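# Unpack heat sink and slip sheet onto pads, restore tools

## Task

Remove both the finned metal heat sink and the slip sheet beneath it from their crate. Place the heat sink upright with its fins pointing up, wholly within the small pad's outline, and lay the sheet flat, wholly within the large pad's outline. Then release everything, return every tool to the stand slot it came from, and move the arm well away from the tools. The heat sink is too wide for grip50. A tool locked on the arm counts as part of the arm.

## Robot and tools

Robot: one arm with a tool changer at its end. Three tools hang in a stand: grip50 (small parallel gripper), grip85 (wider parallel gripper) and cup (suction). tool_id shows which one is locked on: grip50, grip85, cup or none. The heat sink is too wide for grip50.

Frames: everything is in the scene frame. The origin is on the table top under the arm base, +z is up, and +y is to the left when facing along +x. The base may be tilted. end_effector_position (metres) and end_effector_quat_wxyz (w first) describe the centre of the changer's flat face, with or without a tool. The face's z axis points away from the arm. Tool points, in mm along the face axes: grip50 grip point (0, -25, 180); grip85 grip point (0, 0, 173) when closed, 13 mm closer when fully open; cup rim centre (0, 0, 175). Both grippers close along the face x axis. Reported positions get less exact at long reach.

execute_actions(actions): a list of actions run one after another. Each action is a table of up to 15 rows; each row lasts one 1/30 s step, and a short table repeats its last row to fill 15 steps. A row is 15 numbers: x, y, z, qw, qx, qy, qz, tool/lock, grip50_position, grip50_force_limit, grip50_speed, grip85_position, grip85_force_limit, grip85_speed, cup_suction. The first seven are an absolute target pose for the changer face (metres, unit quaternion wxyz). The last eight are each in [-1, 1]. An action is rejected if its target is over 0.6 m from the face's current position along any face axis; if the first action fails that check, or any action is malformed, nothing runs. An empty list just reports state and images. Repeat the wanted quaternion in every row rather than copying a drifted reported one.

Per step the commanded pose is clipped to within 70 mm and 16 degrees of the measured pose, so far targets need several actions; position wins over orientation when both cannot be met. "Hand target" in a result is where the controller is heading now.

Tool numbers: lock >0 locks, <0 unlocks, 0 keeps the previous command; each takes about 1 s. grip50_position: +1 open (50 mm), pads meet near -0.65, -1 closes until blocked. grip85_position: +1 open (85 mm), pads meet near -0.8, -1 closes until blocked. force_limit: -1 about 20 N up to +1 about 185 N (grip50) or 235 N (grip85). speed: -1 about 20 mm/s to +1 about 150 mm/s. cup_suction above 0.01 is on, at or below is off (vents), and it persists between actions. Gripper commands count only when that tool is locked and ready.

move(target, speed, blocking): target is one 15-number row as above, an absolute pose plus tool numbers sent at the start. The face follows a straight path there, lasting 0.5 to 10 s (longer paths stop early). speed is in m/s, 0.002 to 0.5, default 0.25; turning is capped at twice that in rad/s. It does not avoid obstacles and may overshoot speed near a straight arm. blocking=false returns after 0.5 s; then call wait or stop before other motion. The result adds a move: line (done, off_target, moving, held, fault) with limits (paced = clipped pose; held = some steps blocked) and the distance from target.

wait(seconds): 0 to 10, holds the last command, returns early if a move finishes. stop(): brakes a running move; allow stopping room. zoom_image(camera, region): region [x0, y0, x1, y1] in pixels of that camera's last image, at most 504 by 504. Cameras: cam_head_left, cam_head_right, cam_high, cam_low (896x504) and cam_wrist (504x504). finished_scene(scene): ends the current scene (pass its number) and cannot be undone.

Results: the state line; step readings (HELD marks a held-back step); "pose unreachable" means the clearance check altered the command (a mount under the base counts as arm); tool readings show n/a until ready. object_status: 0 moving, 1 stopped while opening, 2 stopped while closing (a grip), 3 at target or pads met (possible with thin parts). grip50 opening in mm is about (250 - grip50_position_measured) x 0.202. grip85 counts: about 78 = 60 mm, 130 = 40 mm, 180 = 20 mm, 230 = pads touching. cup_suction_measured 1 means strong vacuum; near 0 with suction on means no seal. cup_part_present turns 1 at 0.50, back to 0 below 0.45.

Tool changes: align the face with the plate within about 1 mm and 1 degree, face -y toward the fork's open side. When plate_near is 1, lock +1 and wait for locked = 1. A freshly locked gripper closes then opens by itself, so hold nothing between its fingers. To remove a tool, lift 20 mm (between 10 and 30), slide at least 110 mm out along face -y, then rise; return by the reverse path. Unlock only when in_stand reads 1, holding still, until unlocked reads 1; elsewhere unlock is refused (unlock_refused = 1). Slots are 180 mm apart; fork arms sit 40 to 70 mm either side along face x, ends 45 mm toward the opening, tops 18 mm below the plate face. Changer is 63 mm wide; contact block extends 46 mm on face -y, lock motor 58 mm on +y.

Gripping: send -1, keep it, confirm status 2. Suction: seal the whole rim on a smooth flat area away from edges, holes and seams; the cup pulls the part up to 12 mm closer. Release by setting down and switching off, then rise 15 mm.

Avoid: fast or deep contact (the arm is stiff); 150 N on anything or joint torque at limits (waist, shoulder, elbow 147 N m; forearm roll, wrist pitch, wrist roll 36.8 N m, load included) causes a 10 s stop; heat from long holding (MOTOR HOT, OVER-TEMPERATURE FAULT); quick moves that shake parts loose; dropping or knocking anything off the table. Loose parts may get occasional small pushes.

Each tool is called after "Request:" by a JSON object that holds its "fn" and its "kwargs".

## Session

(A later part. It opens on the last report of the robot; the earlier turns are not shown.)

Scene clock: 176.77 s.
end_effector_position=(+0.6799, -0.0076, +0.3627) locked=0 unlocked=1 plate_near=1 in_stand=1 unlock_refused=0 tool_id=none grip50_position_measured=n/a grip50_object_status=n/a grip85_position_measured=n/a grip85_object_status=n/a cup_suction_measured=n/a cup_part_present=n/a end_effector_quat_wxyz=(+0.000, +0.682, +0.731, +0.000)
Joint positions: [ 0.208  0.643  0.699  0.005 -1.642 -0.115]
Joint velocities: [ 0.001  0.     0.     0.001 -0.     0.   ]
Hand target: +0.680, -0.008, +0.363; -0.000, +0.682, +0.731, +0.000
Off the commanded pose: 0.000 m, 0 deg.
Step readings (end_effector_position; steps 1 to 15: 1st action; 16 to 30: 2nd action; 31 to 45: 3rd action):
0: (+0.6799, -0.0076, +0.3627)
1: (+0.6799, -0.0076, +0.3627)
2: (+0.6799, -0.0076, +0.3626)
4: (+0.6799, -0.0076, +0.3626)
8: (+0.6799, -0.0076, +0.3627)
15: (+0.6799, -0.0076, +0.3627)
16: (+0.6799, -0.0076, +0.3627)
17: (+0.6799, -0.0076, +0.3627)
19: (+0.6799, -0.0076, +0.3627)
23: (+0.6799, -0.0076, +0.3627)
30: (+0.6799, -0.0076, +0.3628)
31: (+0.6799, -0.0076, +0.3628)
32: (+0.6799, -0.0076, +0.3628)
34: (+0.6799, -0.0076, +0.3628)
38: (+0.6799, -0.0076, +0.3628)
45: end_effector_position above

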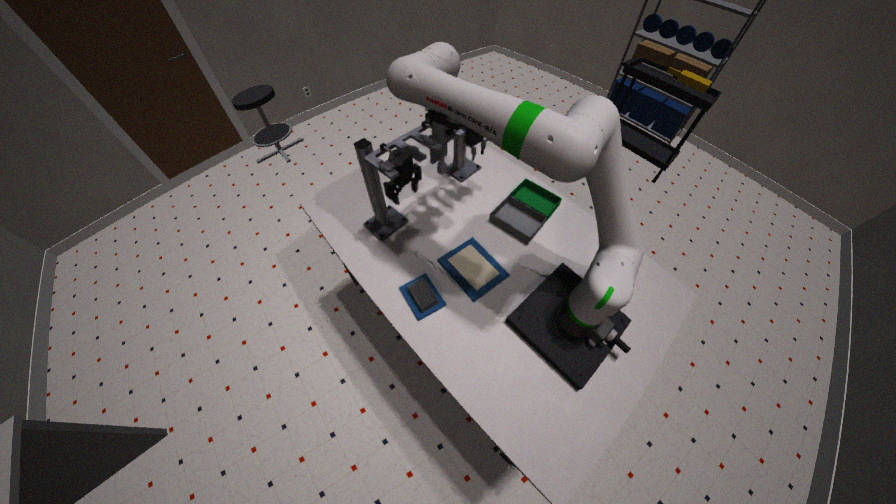

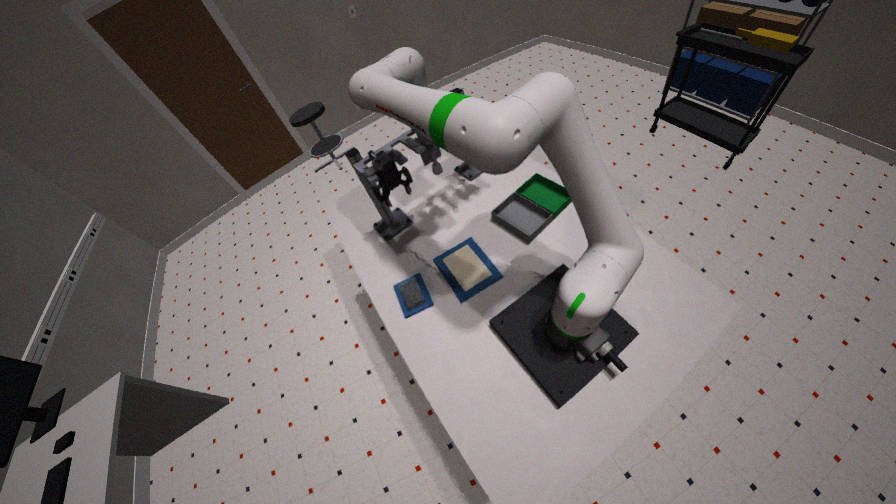

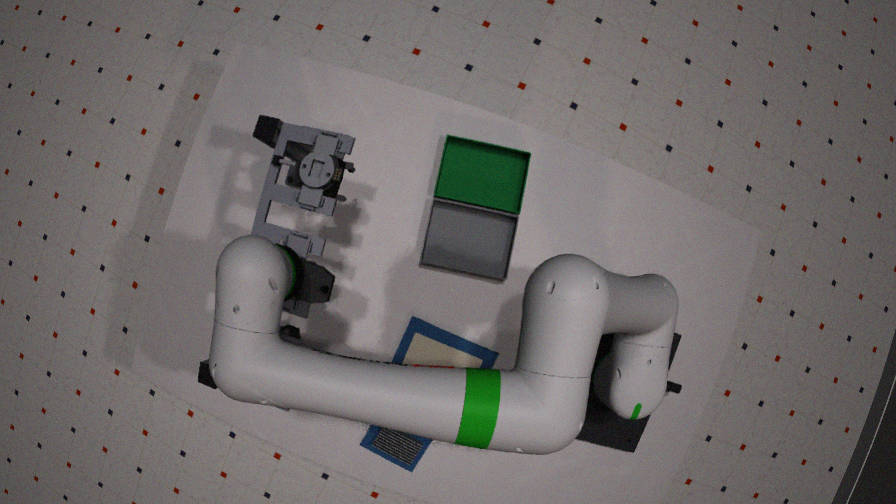

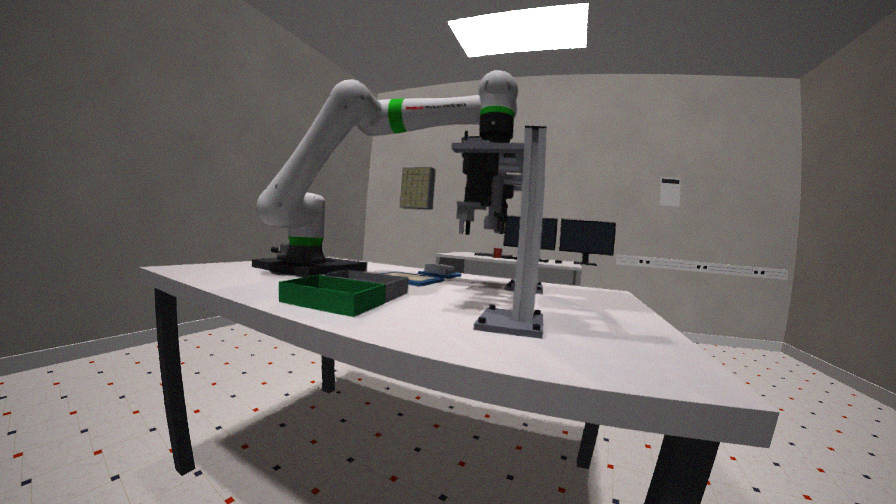

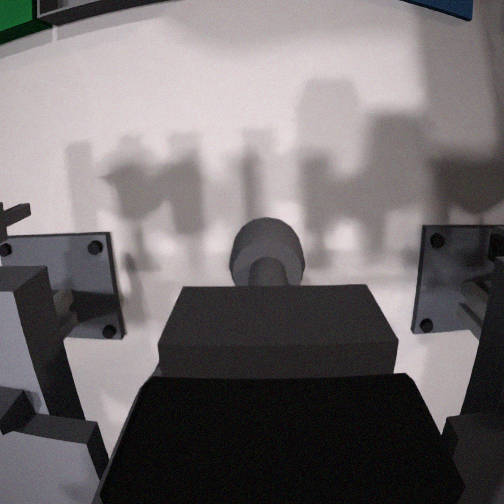

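Request:
{"fn": "move", "kwargs": {"target": [0.6799,-0.0076,0.40,0,0.682,0.7314,0,0,0,0,0,0,0,0,0], "speed": 0.06}}

Request:
{"fn": "move", "kwargs": {"target": [0.4,0,0.45,0,0.682,0.7314,0,0,0,0,0,0,0,0,0]}}

Request:
{"fn": "finished_scene", "kwargs": {"scene": 2}}

Scene clock: 181.67 s.
end_effector_position=(+0.6798, -0.0077, +0.4000) locked=0 unlocked=1 plate_near=0 in_stand=0 unlock_refused=0 tool_id=none grip50_position_measured=n/a grip50_object_status=n/a grip85_position_measured=n/a grip85_object_status=n/a cup_suction_measured=n/a cup_part_present=n/a end_effector_quat_wxyz=(+0.000, +0.682, +0.731, -0.000)
Joint positions: [ 0.208  0.657  0.809  0.005 -1.737 -0.115]
Joint velocities: [ 0.001  0.001  0.004 -0.    -0.001  0.001]
Hand target: +0.680, -0.008, +0.400; -0.000, +0.682, +0.731, +0.000
Off the commanded pose: 0.000 m, 0 deg.
move: done

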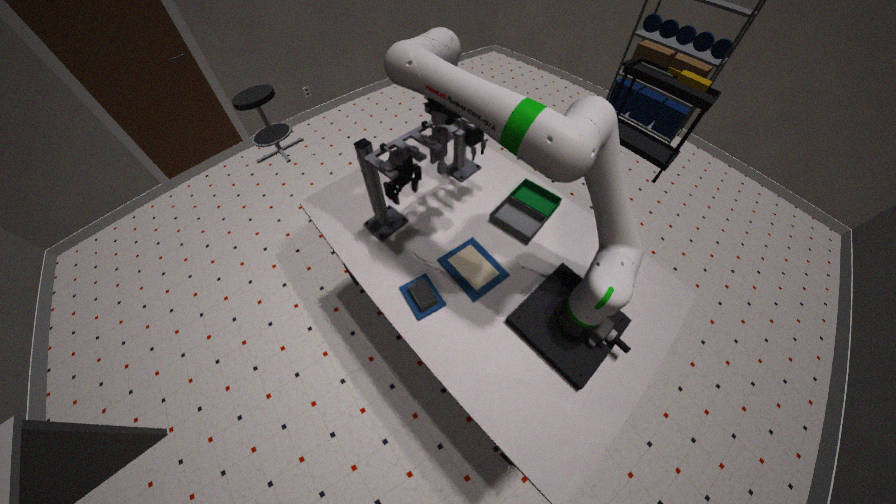

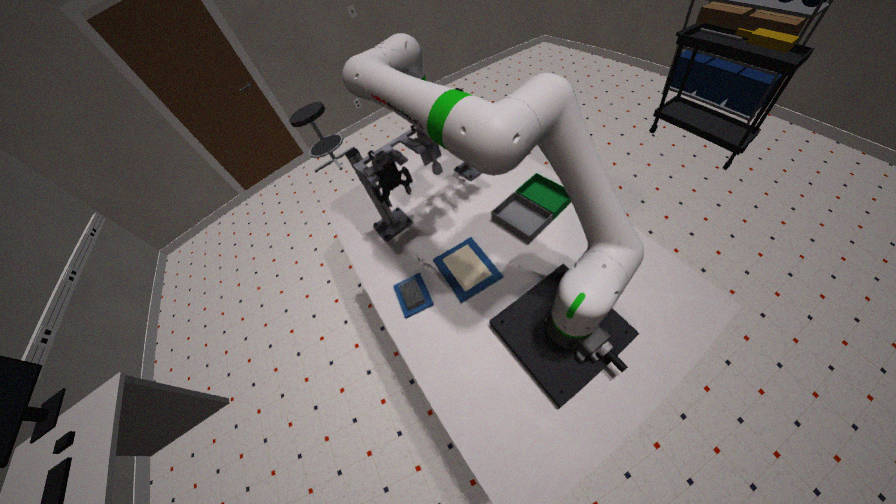

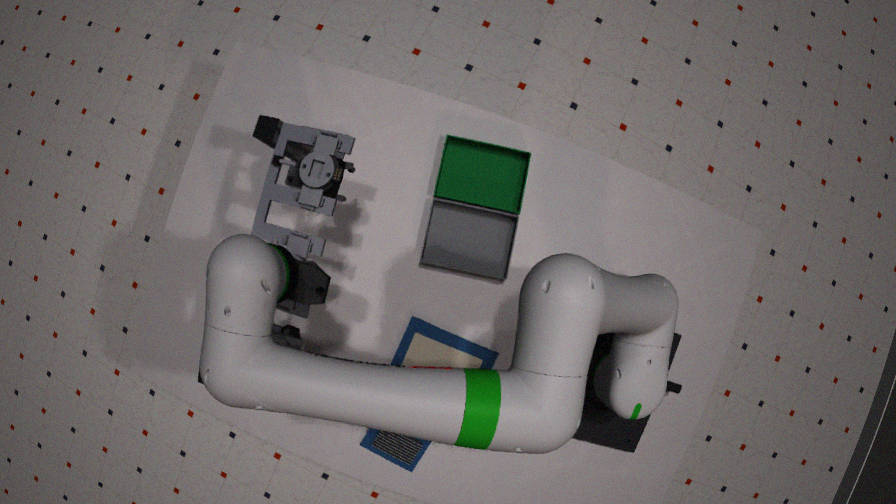

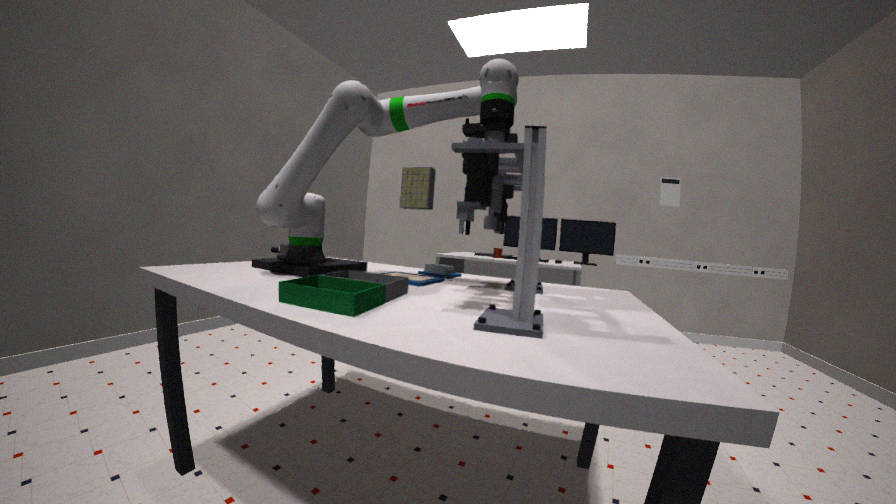

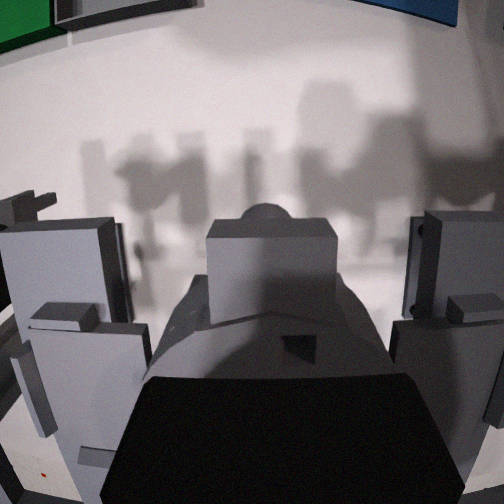

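Scene clock: 183.33 s.
end_effector_position=(+0.4002, +0.0000, +0.4503) locked=0 unlocked=1 plate_near=0 in_stand=0 unlock_refused=0 tool_id=none grip50_position_measured=n/a grip50_object_status=n/a grip85_position_measured=n/a grip85_object_status=n/a cup_suction_measured=n/a cup_part_present=n/a end_effector_quat_wxyz=(+0.000, +0.682, +0.731, +0.000)
Joint positions: [ 0.358 -0.099 -0.016  0.003 -1.67  -0.266]
Joint velocities: [ 0.001 -0.001 -0.001  0.     0.    -0.001]
Hand target: +0.400, +0.000, +0.450; +0.000, +0.682, +0.731, +0.000
Off the commanded pose: 0.000 m, 0 deg.
move: done

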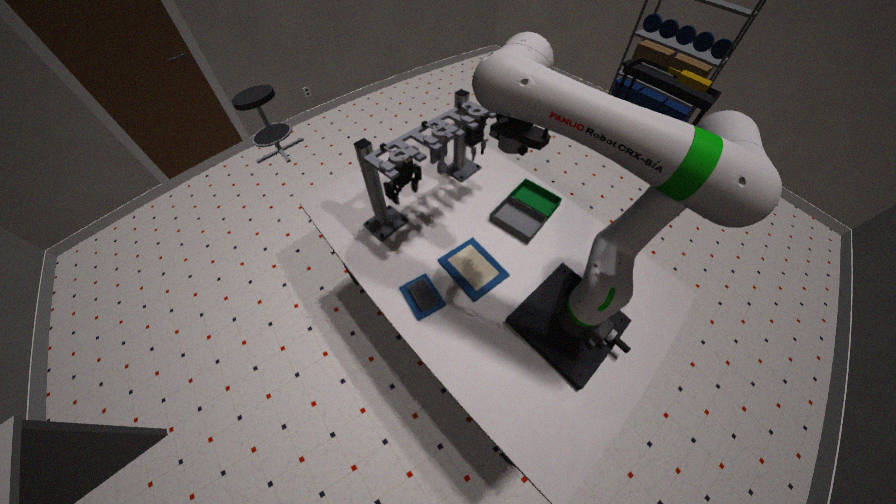

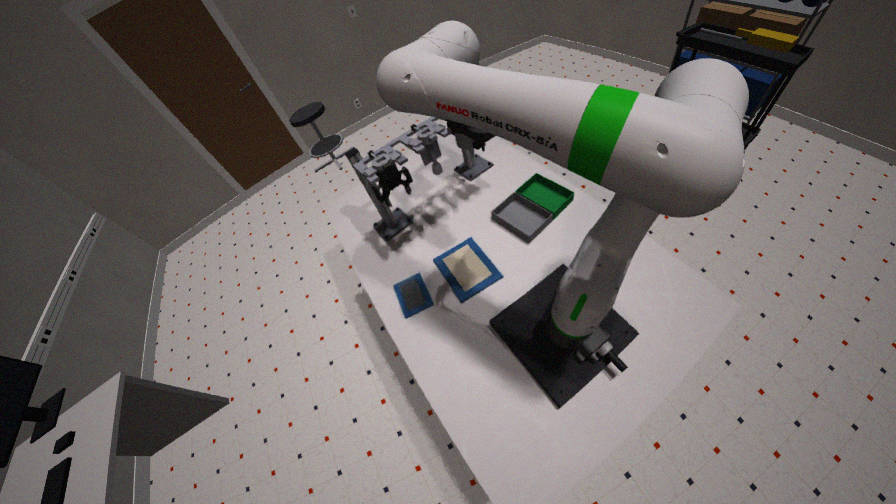

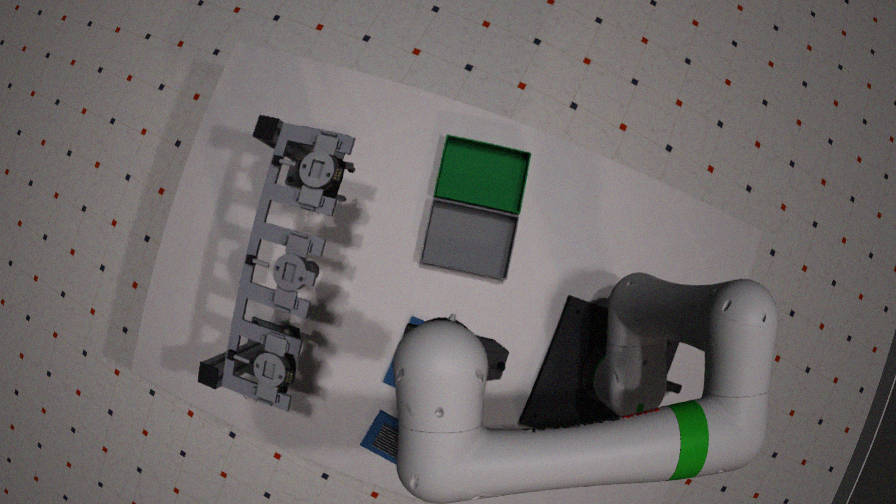

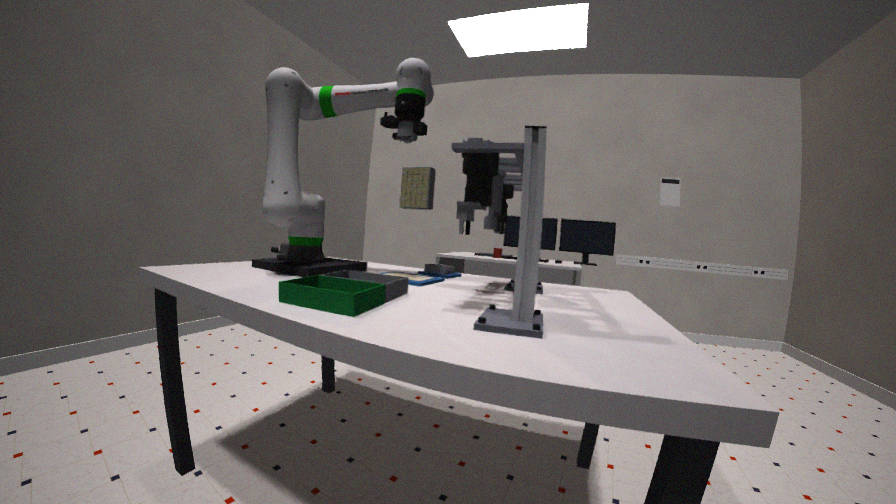

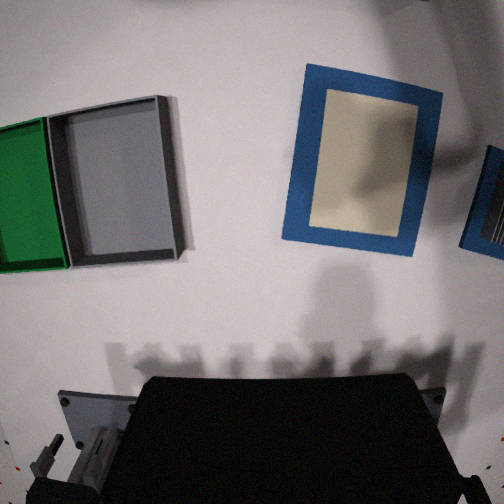

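The scene is finished: the task was done.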